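## Task

Remove the yellow sponge from the closet and set it down on the desk. The robot must not tip over or finish leaning, or the task fails. The sponge has to rest on the desk by itself at the end; if the robot is still what keeps it there, the task is not done.

## Robot and tools

ROBOT. A simulated Hello Robot Stretch 4 with a single arm: an omni-wheel base, a lift that slides up a mast, a telescoping arm that reaches forward, a three-joint wrist (yaw, pitch, roll) and a two-finger gripper. It stands about 1.6 m high, and its base edge is no more than 0.23 m from the base origin. Loose objects may occasionally get a small push from outside.

FRAMES. Base frame: origin on the floor below the base centre, x ahead, y to the left, z up. hand_pose, a point between the open fingertips, is reported in this frame and may be slightly off. Odometry frame: where the base frame was when the scene began; base_odometry heading runs -3.142 to 3.142, positive to the left, and counts wheel turns, so slipping looks like travel.

execute_actions. Arguments: "actions", a list holding one action or nothing (nothing just reports state and images), and "cameras", a list drawn from head_camera, head_left_camera, head_right_camera, wrist_camera, all (omitted, null or ["all"] gives every camera; [] gives none). An action holds "base", "joints" or both, plus optional "pace" and "contact_limits"; or else "end_of_arm" by itself. Its motions begin together and may finish at different times; nothing lasts over 15 s.
- "base": exactly one key, each an offset measured from the base position in the most recent state report. translate_m: straight drive in metres, forward positive, -2 to 2. strafe_m: sideways in metres, left positive, -2 to 2. rotate_rad: spin in place in radians, counter-clockwise (left) positive, -3.2 to 3.2.
- "joints": absolute targets, by name, in one object for the one arm. lift_m 0 to 1.2 m; arm_m 0 to 0.55 m extension; wrist_yaw_rad -1.134 to 4.276 (0 points ahead, positive to the left, 3.14 tucked back, over 3.4 the arm may block it); wrist_pitch_rad -1.117 to 4.259 (0 level, 1.57 pointing down); wrist_roll_rad -1.117 to 4.259 (0 keeps fingers level, positive turns clockwise seen from behind); gripper_m -0.038 to 0.141 m, the fingertip gap, negative meaning the fingers press together. Targets past a joint's range are clipped and flagged; any other bad value or unknown key rejects the whole call.
- "pace": "slow", "default", "fast" or "max"; base speeds roughly 0.1/0.3/0.4/0.6 m/s and 1/2/3/4 rad/s, further capped when the lift is raised above 0.2.
- "contact_limits": {"arm_m": value} from 0 (gentlest) to 0.75 (firmest), default 0.5, sets how much force the arm may apply before it halts.
- "end_of_arm": "enable_torque" revives wrist or gripper motors that shut off.
A base or joint omitted from an action may still be driving toward an earlier target. If a result reports a stop, later calls in that same reply are skipped.

wait: "seconds" from 0 to 10; commands nothing new and returns state and images.
zoom_image: "camera" and "region" [x0, y0, x1, y1] in pixels of that camera's latest full image, origin top-left, at most 504 by 504.
finished_scene: "scene", the number of the current scene; it ends the scene for good, reports success and gives the next task. Only call it once the object rests on the desk unaided.

TYPICAL ORDER. First unfold the wrist, e.g. lift_m 0.4 with wrist_yaw_rad 0 in one action. Look with the cameras, drive and turn to face the closet, set lift and wrist height, open the gripper wider than the object, extend the arm gently, close below the object's width, lift, retract, drive to the desk, lower, open, back away, then finish.

RESULT LINES. base_status and joint_status say how each motion ended: "done" (for the base, wheels turned the commanded amount even if slipping), "off_target", "contact_stop_at_<key>" (blocked; that part goes slack), "limit_stop_at_<name>" such as own_body or tilt, "time_out", "torque_fault". on_its_own lists what this call did not command; "held at" is a held target, not the actual position. lidar_m: 12 rough distances in metres from the base origin, 30-degree sectors, first straight ahead, counter-clockwise (4th left, 7th behind, 10th right); "-" means nothing seen or closer than 0.25 m; it sees from about 0.15 m up, misses glass and thin legs. wrist_depth_mm: 7 by 7 grid of median depths, 100 to 2000 mm, read from top left, includes the robot's own body. turned_by_wheels vs turned_by_imu differing by over about 0.1 rad signals a collision or slip. base_tilt in degrees, forward and right positive, with a fixed offset up to about 1.5. motor_effort: percent of maximum, positive toward higher joint values, peak in brackets; wheel positive turns the base right. Neither the gripper_m reading nor "done" proves a grasp; a firm squeeze at a commanded gripper_m of 0 or more usually changes the gripper effort, and a load in a level gripper shifts wrist_pitch_rad effort.

AVOID. Tipping: do not drive or turn carrying over 1 kg with arm_m above 0.2, especially fast; steady pushes with a high gripper or high contact limit also risk it; over 6 degrees of lean freezes lift, arm and wheels. Torque faults: wrist motors shut off when the gripper is shoved into something or holds over about 2 kg level. Self-collision with pitch below -0.2 and large roll. Fingertips stuck on a surface: raise the lift. Dropping, slamming or hard pushing objects. A contact stop leaves the lift slack so it may sink under load. Fewer, shorter motions are better.

Each tool is called after ">>>" by a JSON object that holds its "fn" and its "kwargs".

## Session

>>> {"fn": "execute_actions", "kwargs": {"actions": []}}

Scene clock: 0.00 s.
base_odometry: x=+0.000 y=+0.000 heading=+0.000 (m, m, rad; odometry frame)
turned_by_wheels: +0.000 (rad since the last result)
turned_by_imu: +0.000 (rad since the last result)
base_tilt: forward=-0.7 right=+0.2 (deg)
lidar_m: 1.54 1.97 2.21 2.30 2.33 2.15 2.22 1.92 0.99 1.01 1.30 1.48
base_status: not commanded
joint_positions: lift_m=+0.269 arm_m=+0.000 wrist_yaw_rad=+3.118 wrist_pitch_rad=-0.010 wrist_roll_rad=+0.006 gripper_m=+0.057
joint_status: not commanded
motor_effort: lift_m=+18 arm_m=-1 wrist_yaw_rad=-1 wrist_pitch_rad=-5 wrist_roll_rad=-1 gripper_m=-5 wheel_0=+0 wheel_1=+0 wheel_2=+0 (%)
hand_pose: x=-0.1154 y=+0.0941 z=+0.4501 quat_wxyz=(+0.012, +0.005, +0.003, +1.000) (m; base frame)
wrist_depth_mm: - 142 - - - - 1863 / - 121 146 - - - 1921 / - 118 146 - - - 1863 / - 140 195 - - - 1921 / 205 - - - - - 1983 / 220 1756 205 1618 198 1464 1499 / 220 1118 1060 112 1060 976 1025
pictures: head_camera, head_left_camera, head_right_camera, wrist_camera
Images, in order (width x height): head_camera 420x560, head_left_camera 420x672, head_right_camera 420x672, wrist_camera 616x392.

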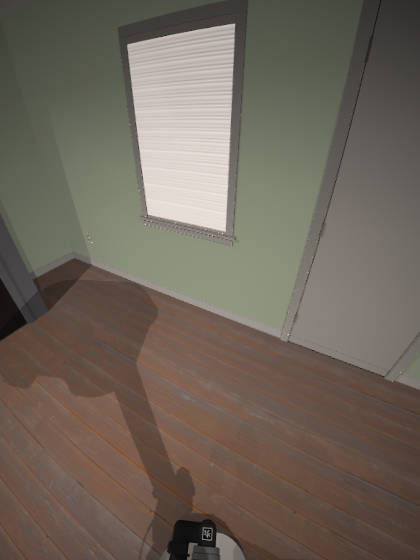

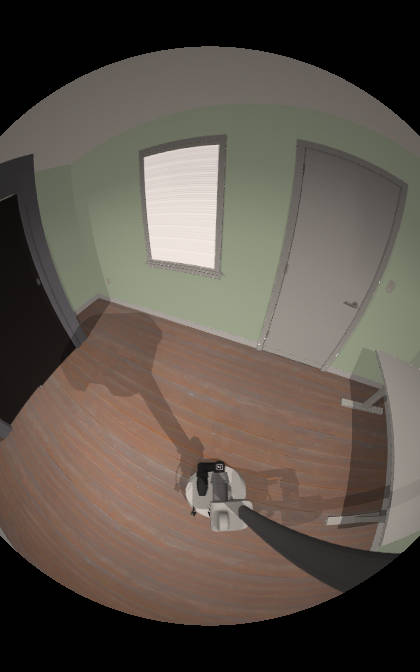

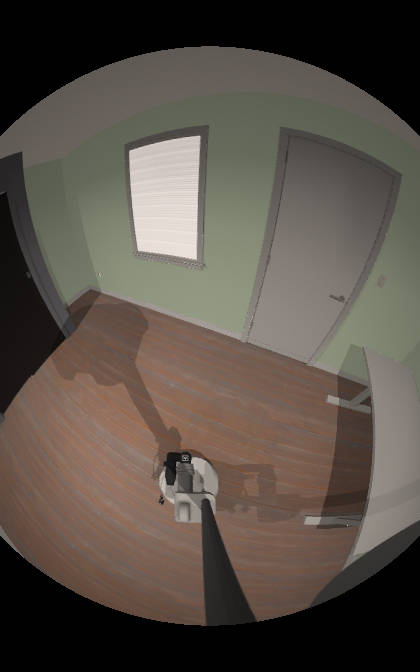

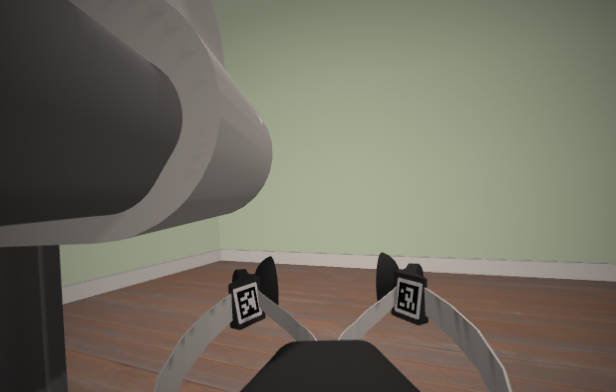

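>>> {"fn": "execute_actions", "kwargs": {"actions": [{"base":{"rotate_rad":1.2},"joints":{"lift_m":0.5,"wrist_yaw_rad":0}}], "cameras": ["head_camera","head_left_camera"]}}

Scene clock: 3.30 s.
base_odometry: x=+0.000 y=+0.000 heading=+1.199 (m, m, rad; odometry frame)
turned_by_wheels: +1.199 (rad since the last result)
turned_by_imu: +1.225 (rad since the last result)
base_tilt: forward=-0.7 right=+0.2 (deg)
lidar_m: 2.20 2.38 2.22 2.16 2.29 1.08 0.96 1.03 1.52 1.50 1.64 2.27
base_status: done
joint_positions: lift_m=+0.500 arm_m=+0.000 wrist_yaw_rad=+0.000 wrist_pitch_rad=-0.010 wrist_roll_rad=+0.006 gripper_m=+0.057
joint_status: all done
motor_effort: lift_m=+22(24) arm_m=-1(1) wrist_yaw_rad=-3(10) wrist_pitch_rad=-6(5) wrist_roll_rad=-1(1) gripper_m=-5(3) wheel_0=-4(5) wheel_1=-3(8) wheel_2=-4(9) (%)
hand_pose: x=+0.4595 y=-0.0873 z=+0.6808 quat_wxyz=(+1.000, +0.003, -0.005, +0.000) (m; base frame)
wrist_depth_mm: - - - - - - - / - - - - 1983 - - / - - - - 1983 - - / - - - - - - - / - - - - 1983 1983 - / - - 205 - 199 1921 - / 1708 1618 1499 111 1537 1397 1464
pictures: head_camera, head_left_camera
Images, in order (width x height): head_camera 420x560, head_left_camera 420x672.

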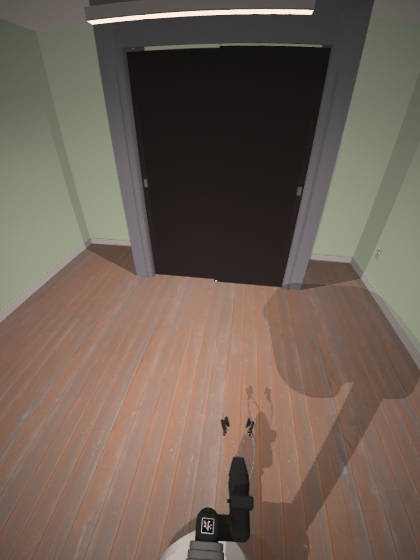

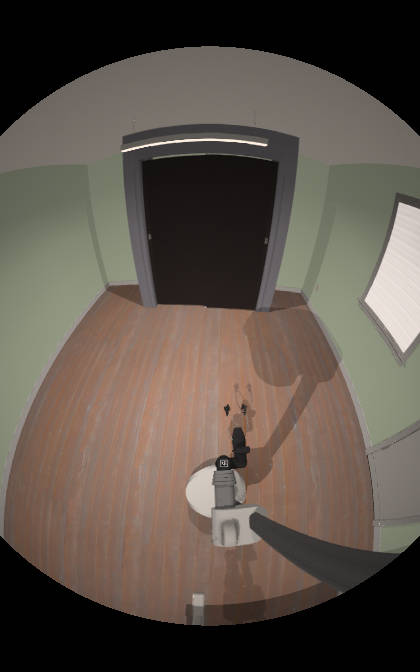

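>>> {"fn": "execute_actions", "kwargs": {"actions": [{"base":{"translate_m":1.0}}], "cameras": ["head_camera","wrist_camera"]}}

Scene clock: 8.93 s.
base_odometry: x=+0.363 y=+0.932 heading=+1.200 (m, m, rad; odometry frame)
turned_by_wheels: +0.000 (rad since the last result)
turned_by_imu: +0.000 (rad since the last result)
base_tilt: forward=-0.7 right=+0.2 (deg)
lidar_m: 1.19 1.36 2.15 2.10 2.22 2.84 2.06 2.12 1.64 1.54 1.69 1.22
base_status: done
joint_positions: lift_m=+0.500 arm_m=+0.000 wrist_yaw_rad=+0.000 wrist_pitch_rad=-0.010 wrist_roll_rad=+0.006 gripper_m=+0.057
joint_status: not commanded
motor_effort: lift_m=+20(22) arm_m=-1(1) wrist_yaw_rad=-1(3) wrist_pitch_rad=-5(5) wrist_roll_rad=+0(1) gripper_m=-5(4) wheel_0=+3(7) wheel_1=+2(6) wheel_2=+0(10) (%)
hand_pose: x=+0.4594 y=-0.0874 z=+0.6809 quat_wxyz=(+1.000, +0.003, -0.005, +0.000) (m; base frame)
wrist_depth_mm: 1182 1138 1098 1008 991 960 931 / 1160 1160 1098 1008 976 960 917 / 1160 1138 1118 1008 976 976 917 / 1182 1160 1098 1025 1008 931 917 / 1138 1160 1138 1025 991 976 931 / 1138 1160 204 1042 198 976 946 / 1138 1182 1118 112 991 976 946
pictures: head_camera, wrist_camera
Images, in order (width x height): head_camera 420x560, wrist_camera 616x392.

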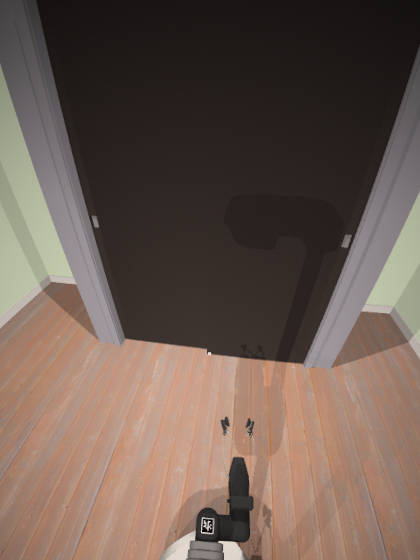

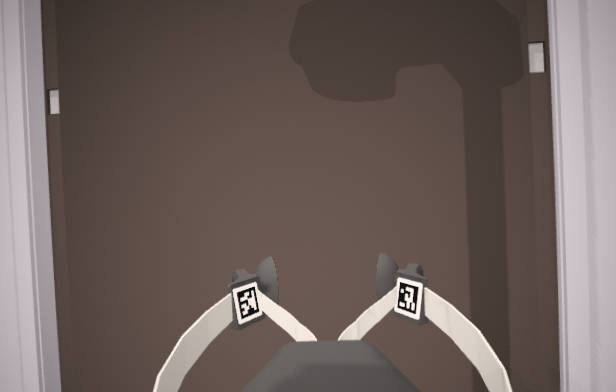

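>>> {"fn": "execute_actions", "kwargs": {"actions": [{"base":{"rotate_rad":-0.15},"joints":{"lift_m":0.87}}], "cameras": ["wrist_camera"]}}

Scene clock: 14.90 s.
base_odometry: x=+0.363 y=+0.932 heading=+1.051 (m, m, rad; odometry frame)
turned_by_wheels: -0.149 (rad since the last result)
turned_by_imu: -0.151 (rad since the last result)
base_tilt: forward=-0.7 right=+0.2 (deg)
lidar_m: 1.20 1.29 1.59 2.10 2.14 2.78 2.03 2.05 1.71 1.58 1.61 1.31
base_status: done
joint_positions: lift_m=+0.870 arm_m=+0.000 wrist_yaw_rad=+0.000 wrist_pitch_rad=-0.010 wrist_roll_rad=+0.006 gripper_m=+0.057
joint_status: all done
motor_effort: lift_m=+22(25) arm_m=-1(1) wrist_yaw_rad=+0(2) wrist_pitch_rad=-6(6) wrist_roll_rad=-1(1) gripper_m=-3(4) wheel_0=+5(10) wheel_1=+3(7) wheel_2=+3(8) (%)
hand_pose: x=+0.4594 y=-0.0874 z=+1.0508 quat_wxyz=(+1.000, +0.003, -0.005, +0.000) (m; base frame)
wrist_depth_mm: 1042 1060 1025 1025 1042 1042 1808 / 1042 1042 1025 1025 1042 1025 1808 / 1078 1060 1060 1025 1042 1042 1756 / 1060 1078 1025 1025 1060 1042 1808 / 1078 1078 1025 1042 1042 1025 1808 / 1060 1078 205 1042 198 1042 1863 / 1060 1060 1042 112 1042 1042 1808
pictures: wrist_camera
Images, in order (width x height): wrist_camera 616x392.

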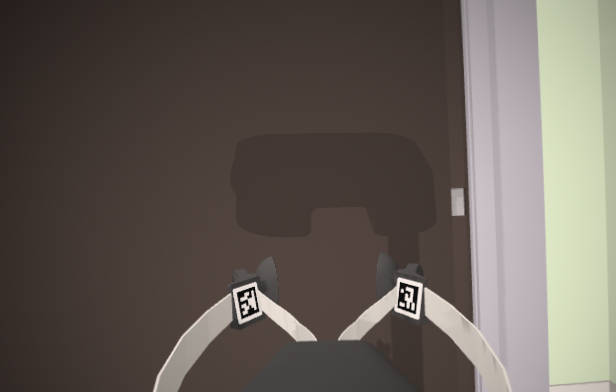

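>>> {"fn": "execute_actions", "kwargs": {"actions": [{"base":{"strafe_m":-0.42},"joints":{"lift_m":0.9}}], "cameras": []}}

>>> {"fn": "execute_actions", "kwargs": {"actions": [{"base":{"translate_m":0.45}}], "cameras": ["wrist_camera"]}}

Scene clock: 19.70 s.
base_odometry: x=+0.727 y=+0.723 heading=+1.051 (m, m, rad; odometry frame)
turned_by_wheels: +0.000 (rad since the last result)
turned_by_imu: +0.000 (rad since the last result)
base_tilt: forward=-0.7 right=+0.2 (deg)
lidar_m: 1.24 1.26 1.71 2.52 2.54 2.94 1.97 1.85 1.29 1.16 1.16 1.58
base_status: done
joint_positions: lift_m=+0.900 arm_m=+0.000 wrist_yaw_rad=+0.000 wrist_pitch_rad=-0.010 wrist_roll_rad=+0.006 gripper_m=+0.057
joint_status: all done
motor_effort: lift_m=+22(22) arm_m=-1(1) wrist_yaw_rad=-2(1) wrist_pitch_rad=-6(6) wrist_roll_rad=-1(1) gripper_m=-3(2) wheel_0=+2(9) wheel_1=+0(10) wheel_2=+0(4) (%)
hand_pose: x=+0.4594 y=-0.0874 z=+1.0808 quat_wxyz=(+1.000, +0.003, -0.005, +0.000) (m; base frame)
wrist_depth_mm: 1098 1060 1060 1078 1808 1863 1464 / 1078 1042 1042 1078 1808 1921 1499 / 1078 1060 1042 1078 1808 1863 1537 / 1098 1060 1078 1060 1756 1863 1499 / 1098 1060 1060 1078 1078 1863 1537 / 1118 1060 204 1060 198 1863 1576 / 1118 1060 1078 112 1863 1921 1618
pictures: none
No camera images: the call's "cameras" was empty. Leave "cameras" out to get every camera's image.

Scene clock: 22.67 s.
base_odometry: x=+0.951 y=+1.113 heading=+1.051 (m, m, rad; odometry frame)
turned_by_wheels: +0.000 (rad since the last result)
turned_by_imu: +0.000 (rad since the last result)
base_tilt: forward=-0.7 right=+0.2 (deg)
lidar_m: 0.79 0.81 1.11 2.55 2.60 3.40 3.21 1.82 1.21 1.12 1.17 0.85
base_status: done
joint_positions: lift_m=+0.900 arm_m=+0.000 wrist_yaw_rad=+0.000 wrist_pitch_rad=-0.010 wrist_roll_rad=+0.006 gripper_m=+0.057
joint_status: not commanded
motor_effort: lift_m=+21(22) arm_m=-1(1) wrist_yaw_rad=-2(1) wrist_pitch_rad=-6(5) wrist_roll_rad=-1(1) gripper_m=-3(3) wheel_0=+2(5) wheel_1=+1(7) wheel_2=-2(13) (%)
hand_pose: x=+0.4594 y=-0.0874 z=+1.0808 quat_wxyz=(+1.000, +0.003, -0.005, +0.000) (m; base frame)
wrist_depth_mm: 591 597 609 597 597 1366 1366 / 597 603 609 609 597 1397 1336 / 603 603 597 609 603 1397 1397 / 597 603 615 615 597 1366 1366 / 597 603 609 615 603 1397 1366 / 603 609 204 597 198 1336 1430 / 609 609 615 112 615 1366 1397
pictures: wrist_camera
Images, in order (width x height): wrist_camera 616x392.

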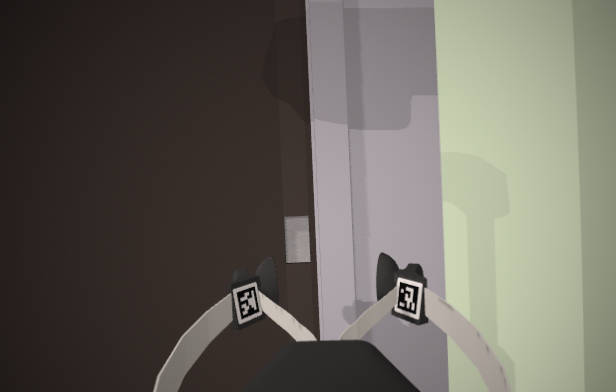

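>>> {"fn": "execute_actions", "kwargs": {"actions": [{"base":{"strafe_m":0.05},"joints":{"gripper_m":0.0,"arm_m":0.3}}], "cameras": ["wrist_camera"]}}

Scene clock: 26.30 s.
base_odometry: x=+0.907 y=+1.138 heading=+1.051 (m, m, rad; odometry frame)
turned_by_wheels: +0.000 (rad since the last result)
turned_by_imu: +0.001 (rad since the last result)
base_tilt: forward=-0.7 right=+0.2 (deg)
lidar_m: 0.78 0.81 1.13 2.52 2.56 3.31 3.23 1.90 1.28 1.16 1.20 0.85
base_status: done
joint_positions: lift_m=+0.900 arm_m=+0.299 wrist_yaw_rad=+0.000 wrist_pitch_rad=-0.010 wrist_roll_rad=+0.006 gripper_m=+0.000
joint_status: all done
motor_effort: lift_m=+22(22) arm_m=+5(8) wrist_yaw_rad=-2(0) wrist_pitch_rad=-6(5) wrist_roll_rad=-1(1) gripper_m=-6(7) wheel_0=-1(12) wheel_1=+1(11) wheel_2=+0(2) (%)
hand_pose: x=+0.7586 y=-0.0874 z=+1.0808 quat_wxyz=(+1.000, +0.003, -0.005, +0.000) (m; base frame)
wrist_depth_mm: 297 300 303 304 277 293 294 / 298 300 303 304 277 294 297 / 298 301 301 306 277 294 296 / 300 301 306 307 279 296 297 / 300 303 306 306 279 296 298 / 300 304 304 206 186 297 297 / 301 304 304 112 279 296 298
pictures: wrist_camera
Images, in order (width x height): wrist_camera 616x392.

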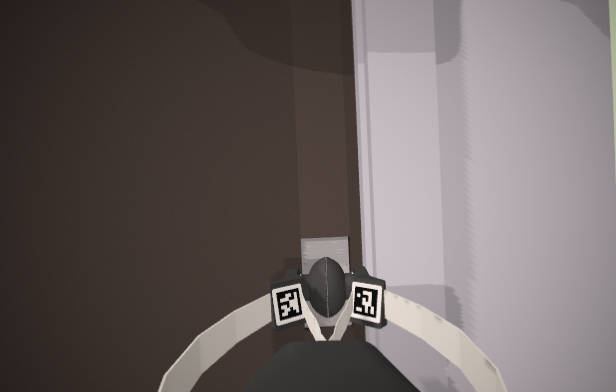

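Aligned. Press onto it, then strafe left.

>>> {"fn": "execute_actions", "kwargs": {"actions": [{"joints":{"arm_m":0.45},"contact_limits":{"arm_m":0.3}}], "cameras": []}}

>>> {"fn": "execute_actions", "kwargs": {"actions": [{"base":{"strafe_m":0.4},"pace":"slow"}], "cameras": ["wrist_camera","head_camera"]}}

Scene clock: 28.80 s.
base_odometry: x=+0.907 y=+1.138 heading=+1.050 (m, m, rad; odometry frame)
turned_by_wheels: -0.001 (rad since the last result)
turned_by_imu: +0.004 (rad since the last result)
base_tilt: forward=-0.6 right=+0.2 (deg)
lidar_m: 0.79 0.81 1.11 2.51 2.57 3.33 3.23 1.87 1.25 1.15 1.22 0.85
base_status: not commanded
joint_positions: lift_m=+0.900 arm_m=+0.379 wrist_yaw_rad=-0.008 wrist_pitch_rad=-0.010 wrist_roll_rad=+0.006 gripper_m=+0.000
joint_status: arm_m contact_stop (moved +0.080 of +0.151)
on_its_own: arm_m is slack since a contact_stop (your +0.450 is given up); wrist_yaw_rad is at rest, and its effort (+23) is outside its rest range (-13 to +13)
motor_effort: lift_m=+21(22) arm_m=+0(21) wrist_yaw_rad=+23(45) wrist_pitch_rad=-5(17) wrist_roll_rad=+0(1) gripper_m=-6(7) wheel_0=-3(3) wheel_1=-1(6) wheel_2=-8(14) (%)
contact_limits: arm_m 0.3
hand_pose: x=+0.8375 y=-0.0898 z=+1.0809 quat_wxyz=(+1.000, +0.003, -0.005, -0.004) (m; base frame)
wrist_depth_mm: 221 224 226 228 199 215 216 / 223 224 227 228 200 216 217 / 223 224 227 229 200 216 217 / 223 225 229 229 200 202 218 / 223 226 227 230 201 202 219 / 224 227 228 194 188 203 219 / 224 228 228 112 201 202 219
pictures: none
No camera images: the call's "cameras" was empty. Leave "cameras" out to get every camera's image.

not run: a stop came earlier in this reply.

>>> {"fn": "execute_actions", "kwargs": {"actions": [{"base":{"strafe_m":0.4},"joints":{"arm_m":0.40},"pace":"slow"}], "cameras": ["wrist_camera","head_camera"]}}

Scene clock: 35.00 s.
base_odometry: x=+0.561 y=+1.337 heading=+1.049 (m, m, rad; odometry frame)
turned_by_wheels: -0.001 (rad since the last result)
turned_by_imu: -0.341 (rad since the last result)
base_tilt: forward=-2.3 right=+1.1 (deg)
lidar_m: 0.68 0.67 0.73 1.17 2.24 2.44 3.39 2.52 1.93 1.49 1.40 0.89
base_status: done
joint_positions: lift_m=+0.900 arm_m=+0.397 wrist_yaw_rad=-0.022 wrist_pitch_rad=+0.013 wrist_roll_rad=+0.006 gripper_m=+0.000
joint_status: all done
on_its_own: wrist_yaw_rad is at rest, and its effort (+62) is outside its rest range (-13 to +13); wrist_pitch_rad is at rest, and its effort (-71) is outside its rest range (-23 to +23)
motor_effort: lift_m=+21(20) arm_m=+15(15) wrist_yaw_rad=+62(75) wrist_pitch_rad=-71(71) wrist_roll_rad=-1(2) gripper_m=-5(6) wheel_0=-4(11) wheel_1=+6(12) wheel_2=-18(20) (%)
hand_pose: x=+0.8548 y=-0.0936 z=+1.0743 quat_wxyz=(+1.000, +0.003, +0.006, -0.011) (m; base frame)
wrist_depth_mm: 168 182 199 220 213 250 282 / 168 183 200 220 215 250 283 / 168 182 200 219 216 250 282 / 169 183 200 220 216 249 281 / 168 183 200 216 216 250 281 / 169 183 195 189 187 251 281 / 169 181 196 112 212 220 282
pictures: head_camera, wrist_camera
Images, in order (width x height): head_camera 420x560, wrist_camera 616x392.

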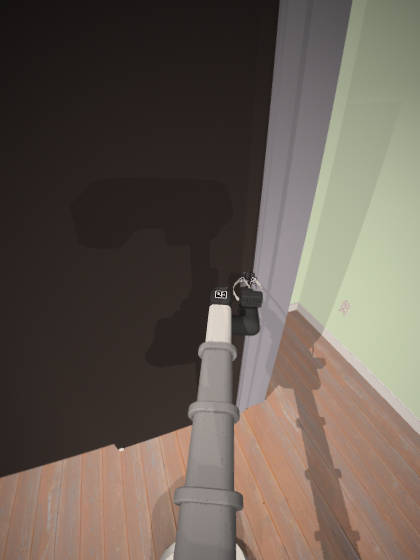

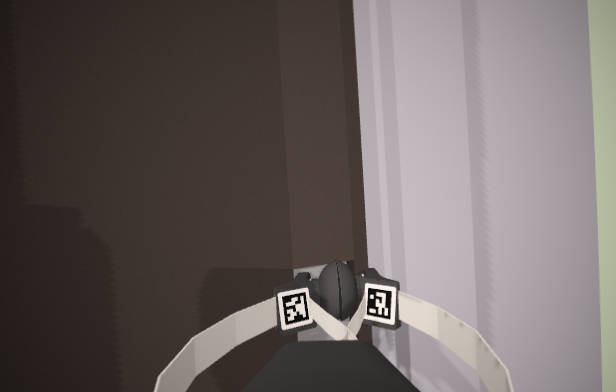

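>>> {"fn": "execute_actions", "kwargs": {"actions": [{"joints":{"arm_m":0.2,"wrist_yaw_rad":0,"wrist_pitch_rad":0}}], "cameras": ["wrist_camera","head_camera"]}}

Scene clock: 40.43 s.
base_odometry: x=+0.561 y=+1.338 heading=+1.050 (m, m, rad; odometry frame)
turned_by_wheels: +0.001 (rad since the last result)
turned_by_imu: -0.022 (rad since the last result)
base_tilt: forward=-0.7 right=+0.2 (deg)
lidar_m: 0.67 0.65 0.73 1.13 2.23 2.40 3.40 2.55 1.98 1.47 1.40 0.88
base_status: not commanded
joint_positions: lift_m=+0.900 arm_m=+0.201 wrist_yaw_rad=+0.000 wrist_pitch_rad=+0.002 wrist_roll_rad=+0.006 gripper_m=+0.000
joint_status: all done
motor_effort: lift_m=+20(21) arm_m=-4(14) wrist_yaw_rad=+0(55) wrist_pitch_rad=-6(69) wrist_roll_rad=-2(2) gripper_m=-6(6) wheel_0=+0(12) wheel_1=+0(6) wheel_2=-2(18) (%)
hand_pose: x=+0.6601 y=-0.0874 z=+1.0774 quat_wxyz=(+1.000, +0.003, +0.001, +0.000) (m; base frame)
wrist_depth_mm: 287 310 338 370 377 445 1182 / 285 312 338 370 379 445 1138 / 287 312 340 373 384 442 1205 / 287 312 340 375 384 442 1205 / 287 312 340 368 384 452 1229 / 287 309 330 206 187 445 1229 / 287 314 334 112 387 433 1229
pictures: head_camera, wrist_camera
Images, in order (width x height): head_camera 420x560, wrist_camera 616x392.

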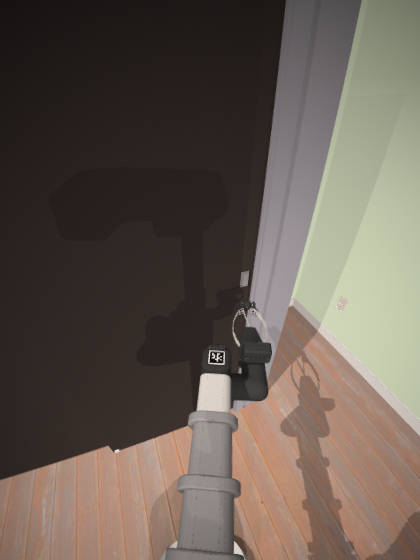

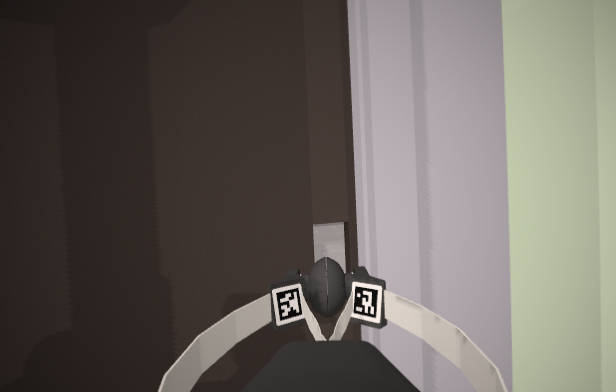

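>>> {"fn": "execute_actions", "kwargs": {"actions": [{"base":{"rotate_rad":0.36},"joints":{"arm_m":0.0}}], "cameras": ["wrist_camera"]}}

Scene clock: 44.40 s.
base_odometry: x=+0.561 y=+1.338 heading=+1.409 (m, m, rad; odometry frame)
turned_by_wheels: +0.359 (rad since the last result)
turned_by_imu: +0.368 (rad since the last result)
base_tilt: forward=-0.6 right=+0.2 (deg)
lidar_m: 0.64 0.68 0.95 2.23 2.29 2.98 3.37 2.30 1.54 1.44 1.50 0.73
base_status: done
joint_positions: lift_m=+0.900 arm_m=+0.001 wrist_yaw_rad=+0.000 wrist_pitch_rad=+0.002 wrist_roll_rad=+0.006 gripper_m=+0.000
joint_status: all done
motor_effort: lift_m=+20(20) arm_m=-4(4) wrist_yaw_rad=-1(2) wrist_pitch_rad=-6(5) wrist_roll_rad=-1(1) gripper_m=-6(7) wheel_0=-4(10) wheel_1=-2(7) wheel_2=-4(8) (%)
hand_pose: x=+0.4602 y=-0.0874 z=+1.0774 quat_wxyz=(+1.000, +0.003, +0.001, +0.000) (m; base frame)
wrist_depth_mm: 466 466 469 469 469 477 477 / 462 466 466 473 473 477 484 / 466 469 469 477 480 480 484 / 466 466 473 477 477 484 484 / 469 477 477 480 484 480 492 / 473 477 477 206 187 484 488 / 477 473 480 112 488 488 492
pictures: wrist_camera
Images, in order (width x height): wrist_camera 616x392.

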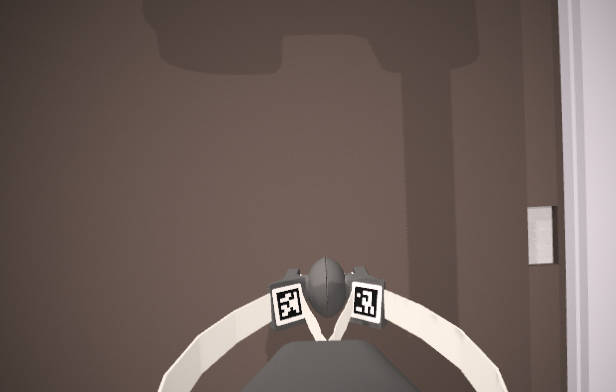

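>>> {"fn": "execute_actions", "kwargs": {"actions": [{"base":{"strafe_m":-0.28},"joints":{"arm_m":0.15}}], "cameras": ["wrist_camera"]}}

Scene clock: 47.73 s.
base_odometry: x=+0.837 y=+1.292 heading=+1.409 (m, m, rad; odometry frame)
turned_by_wheels: +0.000 (rad since the last result)
turned_by_imu: +0.000 (rad since the last result)
base_tilt: forward=-0.7 right=+0.2 (deg)
lidar_m: 0.67 0.68 0.97 2.52 2.58 3.33 3.34 1.84 1.25 1.17 1.17 0.72
base_status: done
joint_positions: lift_m=+0.900 arm_m=+0.149 wrist_yaw_rad=+0.000 wrist_pitch_rad=+0.002 wrist_roll_rad=+0.006 gripper_m=+0.000
joint_status: all done
motor_effort: lift_m=+20(20) arm_m=+5(10) wrist_yaw_rad=-1(2) wrist_pitch_rad=-7(7) wrist_roll_rad=-2(1) gripper_m=-6(6) wheel_0=+1(12) wheel_1=+1(10) wheel_2=+0(5) (%)
hand_pose: x=+0.6086 y=-0.0874 z=+1.0774 quat_wxyz=(+1.000, +0.003, +0.001, +0.000) (m; base frame)
wrist_depth_mm: 340 342 343 343 317 332 334 / 342 340 343 345 317 334 336 / 343 343 345 347 320 338 340 / 342 342 345 349 320 338 340 / 343 347 347 349 322 340 340 / 347 349 349 205 186 342 343 / 345 347 351 112 325 342 343
pictures: wrist_camera
Images, in order (width x height): wrist_camera 616x392.

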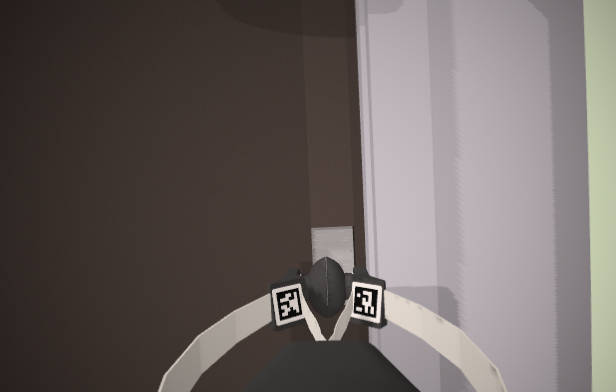

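>>> {"fn": "execute_actions", "kwargs": {"actions": [{"joints":{"arm_m":0.3},"contact_limits":{"arm_m":0.1}}], "cameras": []}}

Scene clock: 50.10 s.
base_odometry: x=+0.837 y=+1.292 heading=+1.409 (m, m, rad; odometry frame)
turned_by_wheels: +0.000 (rad since the last result)
turned_by_imu: +0.005 (rad since the last result)
base_tilt: forward=-0.8 right=+0.2 (deg)
lidar_m: 0.67 0.70 0.99 2.51 2.57 3.38 3.33 1.82 1.23 1.16 1.23 0.70
base_status: not commanded
joint_positions: lift_m=+0.900 arm_m=+0.268 wrist_yaw_rad=-0.003 wrist_pitch_rad=+0.002 wrist_roll_rad=+0.006 gripper_m=+0.000
joint_status: arm_m contact_stop (moved +0.119 of +0.151)
on_its_own: arm_m is slack since a contact_stop (your +0.300 is given up)
motor_effort: lift_m=+20(20) arm_m=+0(13) wrist_yaw_rad=+6(22) wrist_pitch_rad=-4(9) wrist_roll_rad=-1(1) gripper_m=-6(6) wheel_0=+2(3) wheel_1=+2(6) wheel_2=-1(9) (%)
contact_limits: arm_m 0.1
hand_pose: x=+0.7271 y=-0.0882 z=+1.0776 quat_wxyz=(+1.000, +0.003, +0.001, -0.001) (m; base frame)
wrist_depth_mm: 225 226 229 229 211 200 216 / 226 228 229 230 213 201 216 / 227 229 230 232 215 202 218 / 229 229 230 233 216 203 218 / 229 230 232 232 216 204 219 / 230 232 233 194 186 204 220 / 231 233 234 112 205 205 221
pictures: none
No camera images: the call's "cameras" was empty. Leave "cameras" out to get every camera's image.

>>> {"fn": "execute_actions", "kwargs": {"actions": [{"base":{"strafe_m":0.15},"joints":{"arm_m":0.27},"pace":"slow"}], "cameras": ["wrist_camera"]}}

Scene clock: 54.47 s.
base_odometry: x=+0.689 y=+1.316 heading=+1.408 (m, m, rad; odometry frame)
turned_by_wheels: -0.001 (rad since the last result)
turned_by_imu: -0.075 (rad since the last result)
base_tilt: forward=-1.1 right=+0.4 (deg)
lidar_m: 0.66 0.66 0.92 2.39 2.43 3.01 3.35 2.22 1.44 1.28 1.33 0.72
base_status: done
joint_positions: lift_m=+0.900 arm_m=+0.269 wrist_yaw_rad=-0.019 wrist_pitch_rad=+0.007 wrist_roll_rad=+0.006 gripper_m=+0.000
joint_status: all done
on_its_own: wrist_yaw_rad is at rest, and its effort (+52) is outside its rest range (-13 to +13)
motor_effort: lift_m=+20(20) arm_m=+6(9) wrist_yaw_rad=+52(56) wrist_pitch_rad=-19(21) wrist_roll_rad=+0(1) gripper_m=-5(6) wheel_0=-4(18) wheel_1=+5(8) wheel_2=-14(15) (%)
hand_pose: x=+0.7266 y=-0.0928 z=+1.0760 quat_wxyz=(+1.000, +0.003, +0.004, -0.009) (m; base frame)
wrist_depth_mm: 208 214 220 227 287 224 213 / 209 216 221 229 291 227 213 / 211 216 222 229 236 229 214 / 211 216 223 230 237 233 216 / 212 218 224 229 246 236 216 / 213 219 223 189 186 229 217 / 213 219 224 112 320 216 219
pictures: wrist_camera
Images, in order (width x height): wrist_camera 616x392.

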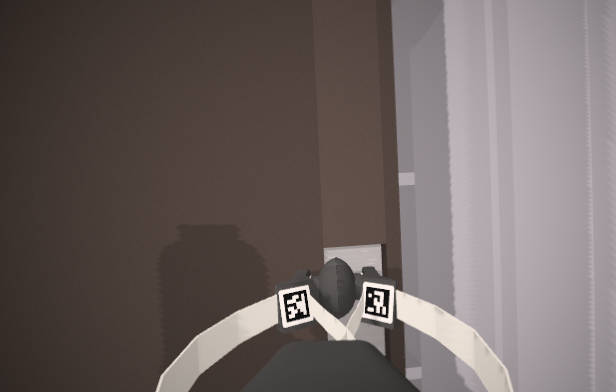

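>>> {"fn": "execute_actions", "kwargs": {"actions": [{"base":{"strafe_m":0.2},"joints":{"arm_m":0.27},"pace":"slow"}], "cameras": ["wrist_camera"]}}

Scene clock: 61.10 s.
base_odometry: x=+0.492 y=+1.348 heading=+1.407 (m, m, rad; odometry frame)
turned_by_wheels: -0.001 (rad since the last result)
turned_by_imu: -0.249 (rad since the last result)
base_tilt: forward=-0.8 right=+0.3 (deg)
lidar_m: 0.60 0.57 0.66 1.10 2.28 2.50 3.48 2.60 1.87 1.42 1.40 0.74
base_status: done
joint_positions: lift_m=+0.900 arm_m=+0.269 wrist_yaw_rad=-0.018 wrist_pitch_rad=+0.000 wrist_roll_rad=+0.006 gripper_m=+0.000
joint_status: all done
on_its_own: wrist_yaw_rad is at rest, and its effort (+50) is outside its rest range (-13 to +13)
motor_effort: lift_m=+19(20) arm_m=+8(12) wrist_yaw_rad=+50(75) wrist_pitch_rad=+2(26) wrist_roll_rad=+0(0) gripper_m=-3(6) wheel_0=-4(19) wheel_1=+3(9) wheel_2=-16(16) (%)
hand_pose: x=+0.7264 y=-0.0925 z=+1.0782 quat_wxyz=(+1.000, +0.003, +0.000, -0.009) (m; base frame)
wrist_depth_mm: 172 186 203 221 233 229 276 / 173 186 201 220 234 229 274 / 173 187 203 221 233 229 274 / 173 187 202 221 235 229 276 / 173 187 203 219 234 230 274 / 173 187 198 190 186 231 277 / 173 187 200 112 231 222 278
pictures: wrist_camera
Images, in order (width x height): wrist_camera 616x392.

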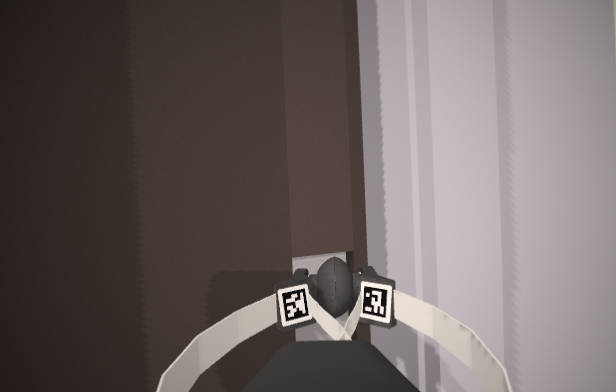

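>>> {"fn": "execute_actions", "kwargs": {"actions": [{"base":{"rotate_rad":0.32},"joints":{"arm_m":0.27},"pace":"slow"}], "cameras": ["wrist_camera"]}}

Scene clock: 63.93 s.
base_odometry: x=+0.492 y=+1.348 heading=+1.725 (m, m, rad; odometry frame)
turned_by_wheels: +0.318 (rad since the last result)
turned_by_imu: +0.099 (rad since the last result)
base_tilt: forward=-2.8 right=+1.4 (deg)
lidar_m: 0.60 0.59 0.67 1.21 2.35 2.65 2.54 2.53 1.59 1.33 1.33 0.65
base_status: done
joint_positions: lift_m=+0.900 arm_m=+0.268 wrist_yaw_rad=-0.022 wrist_pitch_rad=+0.027 wrist_roll_rad=+0.006 gripper_m=+0.000
joint_status: all done
on_its_own: wrist_yaw_rad is at rest, and its effort (+64) is outside its rest range (-13 to +13); wrist_pitch_rad is at rest, and its effort (-76) is outside its rest range (-23 to +23)
motor_effort: lift_m=+20(20) arm_m=+10(6) wrist_yaw_rad=+64(74) wrist_pitch_rad=-76(80) wrist_roll_rad=+1(4) gripper_m=-2(7) wheel_0=-4(7) wheel_1=+0(10) wheel_2=-23(29) (%)
hand_pose: x=+0.7255 y=-0.0939 z=+1.0702 quat_wxyz=(+1.000, +0.003, +0.013, -0.011) (m; base frame)
wrist_depth_mm: 181 192 204 218 204 232 246 / 181 193 205 219 206 232 249 / 182 193 206 220 206 234 247 / 183 193 207 220 206 233 250 / 183 194 206 219 208 234 251 / 183 195 204 192 185 235 250 / 183 195 204 112 207 211 252
pictures: wrist_camera
Images, in order (width x height): wrist_camera 616x392.

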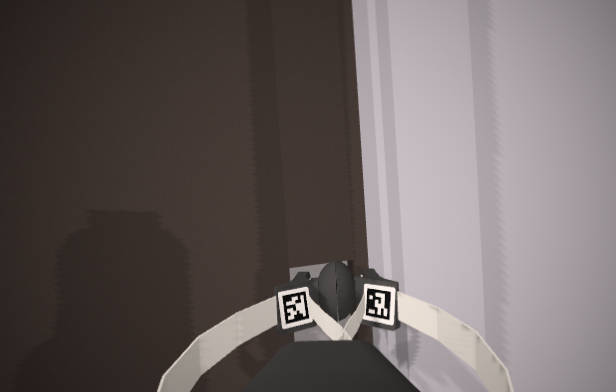

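>>> {"fn": "execute_actions", "kwargs": {"actions": [{"joints":{"arm_m":0.0,"wrist_yaw_rad":0,"wrist_pitch_rad":0}}], "cameras": []}}

>>> {"fn": "execute_actions", "kwargs": {"actions": [{"base":{"rotate_rad":0.22}}], "cameras": ["wrist_camera"]}}

Scene clock: 72.10 s.
base_odometry: x=+0.492 y=+1.348 heading=+1.727 (m, m, rad; odometry frame)
turned_by_wheels: +0.002 (rad since the last result)
turned_by_imu: -0.029 (rad since the last result)
base_tilt: forward=-0.7 right=+0.2 (deg)
lidar_m: 0.57 0.57 0.65 1.16 2.37 2.66 3.43 2.64 1.64 1.34 1.27 0.67
base_status: not commanded
joint_positions: lift_m=+0.900 arm_m=+0.001 wrist_yaw_rad=+0.000 wrist_pitch_rad=+0.002 wrist_roll_rad=+0.006 gripper_m=+0.000
joint_status: all done
motor_effort: lift_m=+19(19) arm_m=-5(10) wrist_yaw_rad=-2(65) wrist_pitch_rad=-6(76) wrist_roll_rad=-1(1) gripper_m=-7(7) wheel_0=+1(12) wheel_1=+0(3) wheel_2=+2(23) (%)
hand_pose: x=+0.4602 y=-0.0874 z=+1.0774 quat_wxyz=(+1.000, +0.003, +0.001, +0.000) (m; base frame)
wrist_depth_mm: 357 379 402 430 433 480 1255 / 355 382 404 430 433 484 1281 / 357 379 407 433 430 484 1255 / 359 382 404 430 436 484 1308 / 359 382 407 430 439 484 1308 / 362 382 399 205 187 492 1281 / 359 384 404 112 442 477 1308
pictures: none
No camera images: the call's "cameras" was empty. Leave "cameras" out to get every camera's image.

Scene clock: 73.07 s.
base_odometry: x=+0.492 y=+1.348 heading=+1.946 (m, m, rad; odometry frame)
turned_by_wheels: +0.219 (rad since the last result)
turned_by_imu: +0.224 (rad since the last result)
base_tilt: forward=-0.7 right=+0.2 (deg)
lidar_m: 0.57 0.58 0.82 2.34 2.40 3.08 3.45 2.18 1.46 1.33 1.34 0.60
base_status: done
joint_positions: lift_m=+0.900 arm_m=+0.001 wrist_yaw_rad=+0.000 wrist_pitch_rad=+0.002 wrist_roll_rad=+0.006 gripper_m=+0.000
joint_status: not commanded
motor_effort: lift_m=+19(19) arm_m=-4(5) wrist_yaw_rad=-2(1) wrist_pitch_rad=-5(6) wrist_roll_rad=+0(2) gripper_m=-5(5) wheel_0=-3(7) wheel_1=-1(7) wheel_2=-5(9) (%)
hand_pose: x=+0.4602 y=-0.0874 z=+1.0774 quat_wxyz=(+1.000, +0.003, +0.001, +0.000) (m; base frame)
wrist_depth_mm: 370 375 377 387 392 394 379 / 370 373 382 384 392 394 370 / 373 377 382 392 394 399 370 / 375 379 384 389 397 397 373 / 375 382 387 392 399 402 373 / 379 382 387 205 187 402 375 / 379 382 392 112 399 373 377
pictures: wrist_camera
Images, in order (width x height): wrist_camera 616x392.

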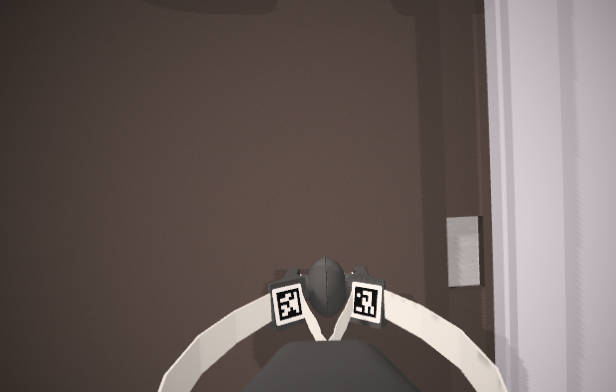

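>>> {"fn": "execute_actions", "kwargs": {"actions": [{"base":{"rotate_rad":0.06}}], "cameras": []}}

>>> {"fn": "execute_actions", "kwargs": {"actions": [{"base":{"strafe_m":-0.18},"joints":{"arm_m":0.12}}], "cameras": ["wrist_camera"]}}

Scene clock: 76.17 s.
base_odometry: x=+0.492 y=+1.348 heading=+2.006 (m, m, rad; odometry frame)
turned_by_wheels: +0.059 (rad since the last result)
turned_by_imu: +0.061 (rad since the last result)
base_tilt: forward=-0.8 right=+0.2 (deg)
lidar_m: 0.56 0.61 0.86 2.35 2.43 3.21 3.47 2.00 1.40 1.31 1.34 0.61
base_status: done
joint_positions: lift_m=+0.900 arm_m=+0.001 wrist_yaw_rad=+0.000 wrist_pitch_rad=+0.002 wrist_roll_rad=+0.006 gripper_m=+0.000
joint_status: not commanded
motor_effort: lift_m=+19(19) arm_m=-4(4) wrist_yaw_rad=-1(1) wrist_pitch_rad=-5(6) wrist_roll_rad=+0(1) gripper_m=-7(6) wheel_0=-2(1) wheel_1=-2(6) wheel_2=-3(9) (%)
hand_pose: x=+0.4602 y=-0.0874 z=+1.0774 quat_wxyz=(+1.000, +0.003, +0.001, +0.000) (m; base frame)
wrist_depth_mm: 377 377 377 377 375 375 345 / 377 379 377 377 377 377 347 / 379 382 379 379 377 377 347 / 382 382 382 382 379 382 353 / 384 384 384 382 382 384 357 / 384 384 382 205 186 379 359 / 389 387 389 112 384 384 362
pictures: none
No camera images: the call's "cameras" was empty. Leave "cameras" out to get every camera's image.

Scene clock: 78.03 s.
base_odometry: x=+0.655 y=+1.424 heading=+2.006 (m, m, rad; odometry frame)
turned_by_wheels: +0.000 (rad since the last result)
turned_by_imu: -0.001 (rad since the last result)
base_tilt: forward=-0.7 right=+0.2 (deg)
lidar_m: 0.57 0.60 0.82 2.54 2.59 3.46 3.47 1.77 1.17 1.12 1.19 0.59
base_status: done
joint_positions: lift_m=+0.900 arm_m=+0.119 wrist_yaw_rad=+0.000 wrist_pitch_rad=+0.002 wrist_roll_rad=+0.006 gripper_m=+0.000
joint_status: all done
motor_effort: lift_m=+19(19) arm_m=+5(8) wrist_yaw_rad=-1(1) wrist_pitch_rad=-5(6) wrist_roll_rad=-1(2) gripper_m=-5(7) wheel_0=+2(13) wheel_1=-1(9) wheel_2=+0(3) (%)
hand_pose: x=+0.5786 y=-0.0874 z=+1.0775 quat_wxyz=(+1.000, +0.003, +0.001, +0.000) (m; base frame)
wrist_depth_mm: 268 268 268 267 237 250 250 / 271 271 270 271 238 251 251 / 272 271 271 271 239 253 252 / 272 272 271 272 239 252 255 / 273 273 273 273 241 254 255 / 274 273 274 206 187 256 256 / 274 276 274 112 244 243 257
pictures: wrist_camera
Images, in order (width x height): wrist_camera 616x392.

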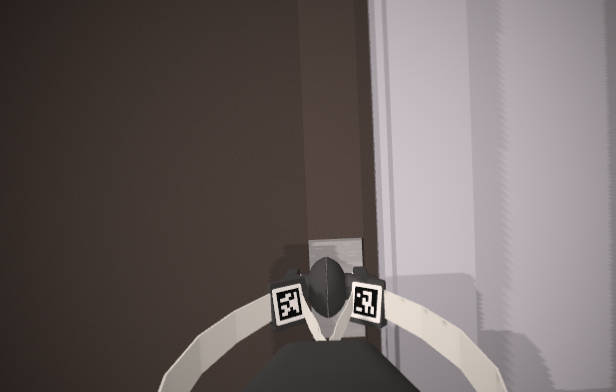

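>>> {"fn": "execute_actions", "kwargs": {"actions": [{"joints":{"arm_m":0.2},"contact_limits":{"arm_m":0.1}}], "cameras": []}}

Scene clock: 79.97 s.
base_odometry: x=+0.655 y=+1.424 heading=+2.006 (m, m, rad; odometry frame)
turned_by_wheels: +0.000 (rad since the last result)
turned_by_imu: +0.004 (rad since the last result)
base_tilt: forward=-0.7 right=+0.2 (deg)
lidar_m: 0.54 0.61 0.78 2.53 2.62 3.46 3.48 1.79 1.20 1.14 1.19 0.61
base_status: not commanded
joint_positions: lift_m=+0.900 arm_m=+0.161 wrist_yaw_rad=-0.004 wrist_pitch_rad=+0.002 wrist_roll_rad=+0.006 gripper_m=+0.000
joint_status: arm_m contact_stop (moved +0.041 of +0.081)
on_its_own: arm_m is slack since a contact_stop (your +0.200 is given up)
motor_effort: lift_m=+19(19) arm_m=+0(16) wrist_yaw_rad=+8(26) wrist_pitch_rad=-5(9) wrist_roll_rad=+0(0) gripper_m=-4(6) wheel_0=+0(3) wheel_1=+0(5) wheel_2=-3(10) (%)
contact_limits: arm_m 0.1
hand_pose: x=+0.6197 y=-0.0885 z=+1.0776 quat_wxyz=(+1.000, +0.003, +0.001, -0.002) (m; base frame)
wrist_depth_mm: 229 229 229 229 212 197 211 / 231 230 230 230 212 198 212 / 232 231 231 231 213 199 213 / 233 233 232 231 213 200 213 / 232 233 234 233 219 201 215 / 234 234 234 194 187 202 216 / 236 236 236 112 204 202 216
pictures: none
No camera images: the call's "cameras" was empty. Leave "cameras" out to get every camera's image.

>>> {"fn": "execute_actions", "kwargs": {"actions": [{"base":{"strafe_m":0.15},"joints":{"arm_m":0.161},"pace":"slow"}], "cameras": ["wrist_camera"]}}

Scene clock: 84.37 s.
base_odometry: x=+0.519 y=+1.361 heading=+2.005 (m, m, rad; odometry frame)
turned_by_wheels: -0.001 (rad since the last result)
turned_by_imu: -0.021 (rad since the last result)
base_tilt: forward=-0.9 right=+0.3 (deg)
lidar_m: 0.57 0.60 0.80 2.39 2.47 3.24 3.45 2.01 1.38 1.28 1.33 0.61
base_status: done
joint_positions: lift_m=+0.900 arm_m=+0.160 wrist_yaw_rad=-0.017 wrist_pitch_rad=+0.003 wrist_roll_rad=+0.006 gripper_m=+0.000
joint_status: all done
on_its_own: wrist_yaw_rad is at rest, and its effort (+47) is outside its rest range (-13 to +13)
motor_effort: lift_m=+19(19) arm_m=+5(2) wrist_yaw_rad=+47(63) wrist_pitch_rad=-8(9) wrist_roll_rad=-2(2) gripper_m=-4(6) wheel_0=-4(14) wheel_1=+6(6) wheel_2=-12(10) (%)
hand_pose: x=+0.6179 y=-0.0923 z=+1.0772 quat_wxyz=(+1.000, +0.003, +0.002, -0.008) (m; base frame)
wrist_depth_mm: 221 224 225 228 621 517 247 / 222 225 226 229 707 521 250 / 224 225 228 229 232 525 254 / 225 225 228 230 233 539 256 / 225 228 229 231 245 544 258 / 226 228 230 191 187 521 262 / 228 229 231 112 564 303 265
pictures: wrist_camera
Images, in order (width x height): wrist_camera 616x392.

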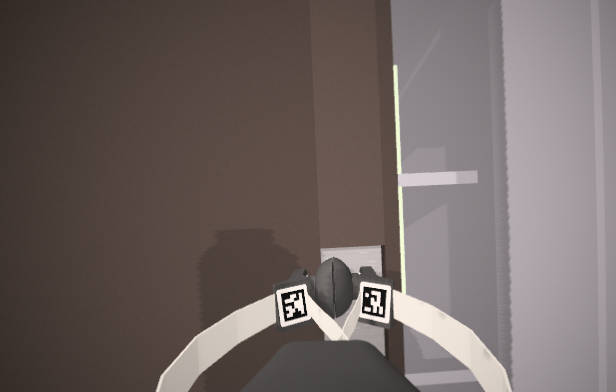

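Better. Continue.

>>> {"fn": "execute_actions", "kwargs": {"actions": [{"base":{"strafe_m":0.2},"joints":{"arm_m":0.161},"pace":"slow"}], "cameras": ["wrist_camera"]}}

Scene clock: 88.40 s.
base_odometry: x=+0.338 y=+1.277 heading=+2.004 (m, m, rad; odometry frame)
turned_by_wheels: -0.001 (rad since the last result)
turned_by_imu: -0.253 (rad since the last result)
base_tilt: forward=-1.0 right=+0.4 (deg)
lidar_m: 0.54 0.51 0.60 1.10 2.26 2.53 3.03 2.65 1.71 1.41 1.41 0.64
base_status: done
joint_positions: lift_m=+0.900 arm_m=+0.159 wrist_yaw_rad=-0.017 wrist_pitch_rad=+0.001 wrist_roll_rad=+0.006 gripper_m=+0.000
joint_status: all done
on_its_own: wrist_yaw_rad is at rest, and its effort (+47) is outside its rest range (-13 to +13)
motor_effort: lift_m=+19(19) arm_m=+9(12) wrist_yaw_rad=+47(84) wrist_pitch_rad=-1(26) wrist_roll_rad=+0(1) gripper_m=-5(8) wheel_0=-4(9) wheel_1=+5(10) wheel_2=-13(15) (%)
hand_pose: x=+0.6173 y=-0.0922 z=+1.0780 quat_wxyz=(+1.000, +0.003, +0.000, -0.008) (m; base frame)
wrist_depth_mm: 181 193 206 220 559 268 236 / 182 193 206 220 544 271 236 / 182 193 206 221 549 274 236 / 182 193 207 221 554 277 238 / 182 194 206 222 564 279 238 / 183 193 203 190 185 272 238 / 183 194 204 112 544 252 238
pictures: wrist_camera
Images, in order (width x height): wrist_camera 616x392.

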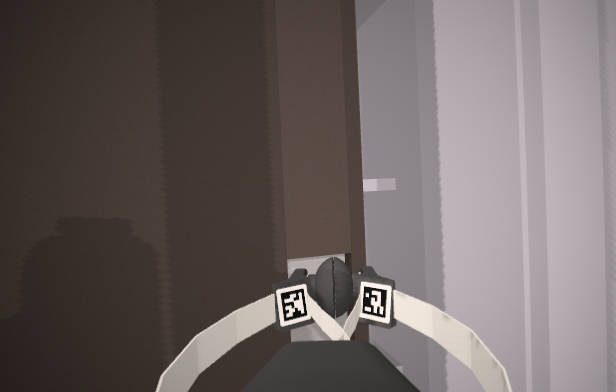

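>>> {"fn": "execute_actions", "kwargs": {"actions": [{"joints":{"arm_m":0.05,"wrist_yaw_rad":0}}], "cameras": []}}

>>> {"fn": "execute_actions", "kwargs": {"actions": [{"base":{"rotate_rad":0.27}}], "cameras": ["wrist_camera","head_camera"]}}

Scene clock: 91.63 s.
base_odometry: x=+0.338 y=+1.277 heading=+2.004 (m, m, rad; odometry frame)
turned_by_wheels: +0.001 (rad since the last result)
turned_by_imu: +0.000 (rad since the last result)
base_tilt: forward=-0.7 right=+0.1 (deg)
lidar_m: 0.52 0.50 0.59 1.04 2.27 2.55 3.54 2.69 1.72 1.41 1.41 0.63
base_status: not commanded
joint_positions: lift_m=+0.900 arm_m=+0.051 wrist_yaw_rad=+0.000 wrist_pitch_rad=+0.002 wrist_roll_rad=+0.006 gripper_m=+0.000
joint_status: all done
motor_effort: lift_m=+19(19) arm_m=-4(7) wrist_yaw_rad=-2(48) wrist_pitch_rad=-6(9) wrist_roll_rad=-2(0) gripper_m=-6(9) wheel_0=-2(5) wheel_1=-1(4) wheel_2=-2(13) (%)
hand_pose: x=+0.5102 y=-0.0875 z=+1.0775 quat_wxyz=(+1.000, +0.003, +0.001, +0.000) (m; base frame)
wrist_depth_mm: 260 276 293 312 654 336 366 / 260 277 296 312 627 334 366 / 262 279 296 314 634 340 368 / 262 278 296 314 654 343 370 / 262 279 294 310 668 345 368 / 264 279 291 206 186 345 370 / 264 279 293 112 455 334 373
pictures: none
No camera images: the call's "cameras" was empty. Leave "cameras" out to get every camera's image.

Scene clock: 92.67 s.
base_odometry: x=+0.338 y=+1.277 heading=+2.274 (m, m, rad; odometry frame)
turned_by_wheels: +0.270 (rad since the last result)
turned_by_imu: +0.275 (rad since the last result)
base_tilt: forward=-0.7 right=+0.2 (deg)
lidar_m: 0.49 0.53 0.79 2.28 2.32 3.12 3.56 2.15 1.51 1.39 0.76 0.54
base_status: done
joint_positions: lift_m=+0.900 arm_m=+0.051 wrist_yaw_rad=+0.000 wrist_pitch_rad=+0.002 wrist_roll_rad=+0.006 gripper_m=+0.000
joint_status: not commanded
motor_effort: lift_m=+19(18) arm_m=-4(4) wrist_yaw_rad=-1(0) wrist_pitch_rad=-6(6) wrist_roll_rad=-1(0) gripper_m=-8(6) wheel_0=-1(10) wheel_1=-2(7) wheel_2=-2(12) (%)
hand_pose: x=+0.5102 y=-0.0874 z=+1.0775 quat_wxyz=(+1.000, +0.003, +0.001, +0.000) (m; base frame)
wrist_depth_mm: 265 265 264 263 264 263 264 / 267 265 266 265 264 265 264 / 267 266 266 268 267 266 266 / 268 268 268 268 267 267 267 / 270 268 268 268 267 267 277 / 271 270 271 205 187 268 279 / 273 272 271 112 271 270 271
pictures: head_camera, wrist_camera
Images, in order (width x height): head_camera 420x560, wrist_camera 616x392.

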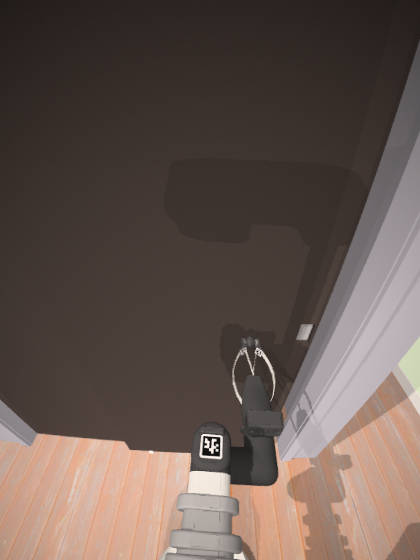

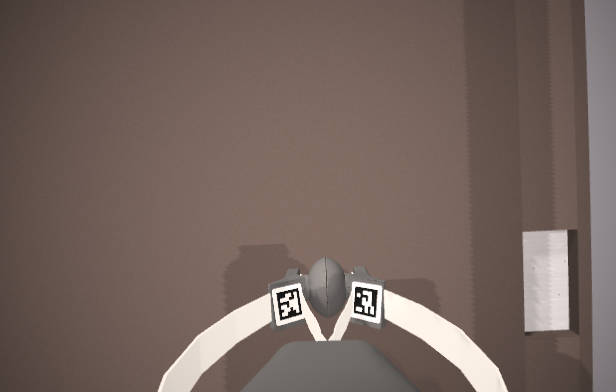

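>>> {"fn": "execute_actions", "kwargs": {"actions": [{"base":{"strafe_m":-0.16}}], "cameras": []}}

>>> {"fn": "execute_actions", "kwargs": {"actions": [{"joints":{"arm_m":0.15},"contact_limits":{"arm_m":0.1}}], "cameras": ["wrist_camera"]}}

Scene clock: 96.27 s.
base_odometry: x=+0.460 y=+1.380 heading=+2.274 (m, m, rad; odometry frame)
turned_by_wheels: +0.000 (rad since the last result)
turned_by_imu: +0.000 (rad since the last result)
base_tilt: forward=-0.7 right=+0.3 (deg)
lidar_m: 0.51 0.55 0.71 2.43 2.52 3.31 3.56 1.92 1.30 1.25 1.28 0.52
base_status: done
joint_positions: lift_m=+0.900 arm_m=+0.051 wrist_yaw_rad=+0.000 wrist_pitch_rad=+0.002 wrist_roll_rad=+0.006 gripper_m=+0.000
joint_status: not commanded
motor_effort: lift_m=+19(19) arm_m=-4(4) wrist_yaw_rad=+0(0) wrist_pitch_rad=-5(6) wrist_roll_rad=+0(1) gripper_m=-8(6) wheel_0=+1(8) wheel_1=+0(9) wheel_2=+0(3) (%)
hand_pose: x=+0.5102 y=-0.0874 z=+1.0775 quat_wxyz=(+1.000, +0.003, +0.001, +0.000) (m; base frame)
wrist_depth_mm: 271 271 271 270 699 309 240 / 273 272 273 271 891 314 241 / 274 273 273 272 917 319 241 / 274 276 274 276 820 324 243 / 276 276 277 276 842 329 245 / 277 276 277 205 187 332 247 / 279 278 277 112 634 276 249
pictures: none
No camera images: the call's "cameras" was empty. Leave "cameras" out to get every camera's image.

Scene clock: 97.40 s.
base_odometry: x=+0.460 y=+1.380 heading=+2.274 (m, m, rad; odometry frame)
turned_by_wheels: +0.000 (rad since the last result)
turned_by_imu: +0.006 (rad since the last result)
base_tilt: forward=-0.7 right=+0.2 (deg)
lidar_m: 0.51 0.54 0.75 2.44 2.49 3.34 3.54 1.94 1.29 1.25 1.30 0.54
base_status: not commanded
joint_positions: lift_m=+0.900 arm_m=+0.095 wrist_yaw_rad=-0.002 wrist_pitch_rad=+0.002 wrist_roll_rad=+0.006 gripper_m=+0.000
joint_status: arm_m contact_stop (moved +0.045 of +0.099)
on_its_own: arm_m is slack since a contact_stop (your +0.150 is given up)
motor_effort: lift_m=+18(19) arm_m=+0(9) wrist_yaw_rad=+4(35) wrist_pitch_rad=-5(6) wrist_roll_rad=-2(2) gripper_m=-5(6) wheel_0=-1(3) wheel_1=-1(6) wheel_2=-2(10) (%)
contact_limits: arm_m 0.1
hand_pose: x=+0.5546 y=-0.0879 z=+1.0775 quat_wxyz=(+1.000, +0.003, +0.001, -0.001) (m; base frame)
wrist_depth_mm: 230 229 229 229 661 315 227 / 231 231 229 230 809 319 229 / 232 231 232 232 750 324 233 / 234 233 233 232 549 535 235 / 235 234 234 232 778 544 238 / 236 236 235 205 187 539 238 / 238 236 236 112 564 279 241
pictures: wrist_camera
Images, in order (width x height): wrist_camera 616x392.

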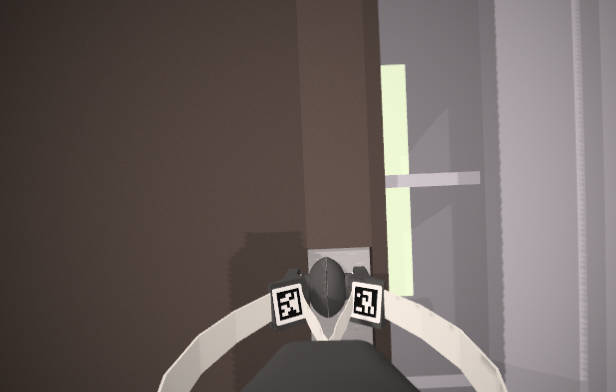

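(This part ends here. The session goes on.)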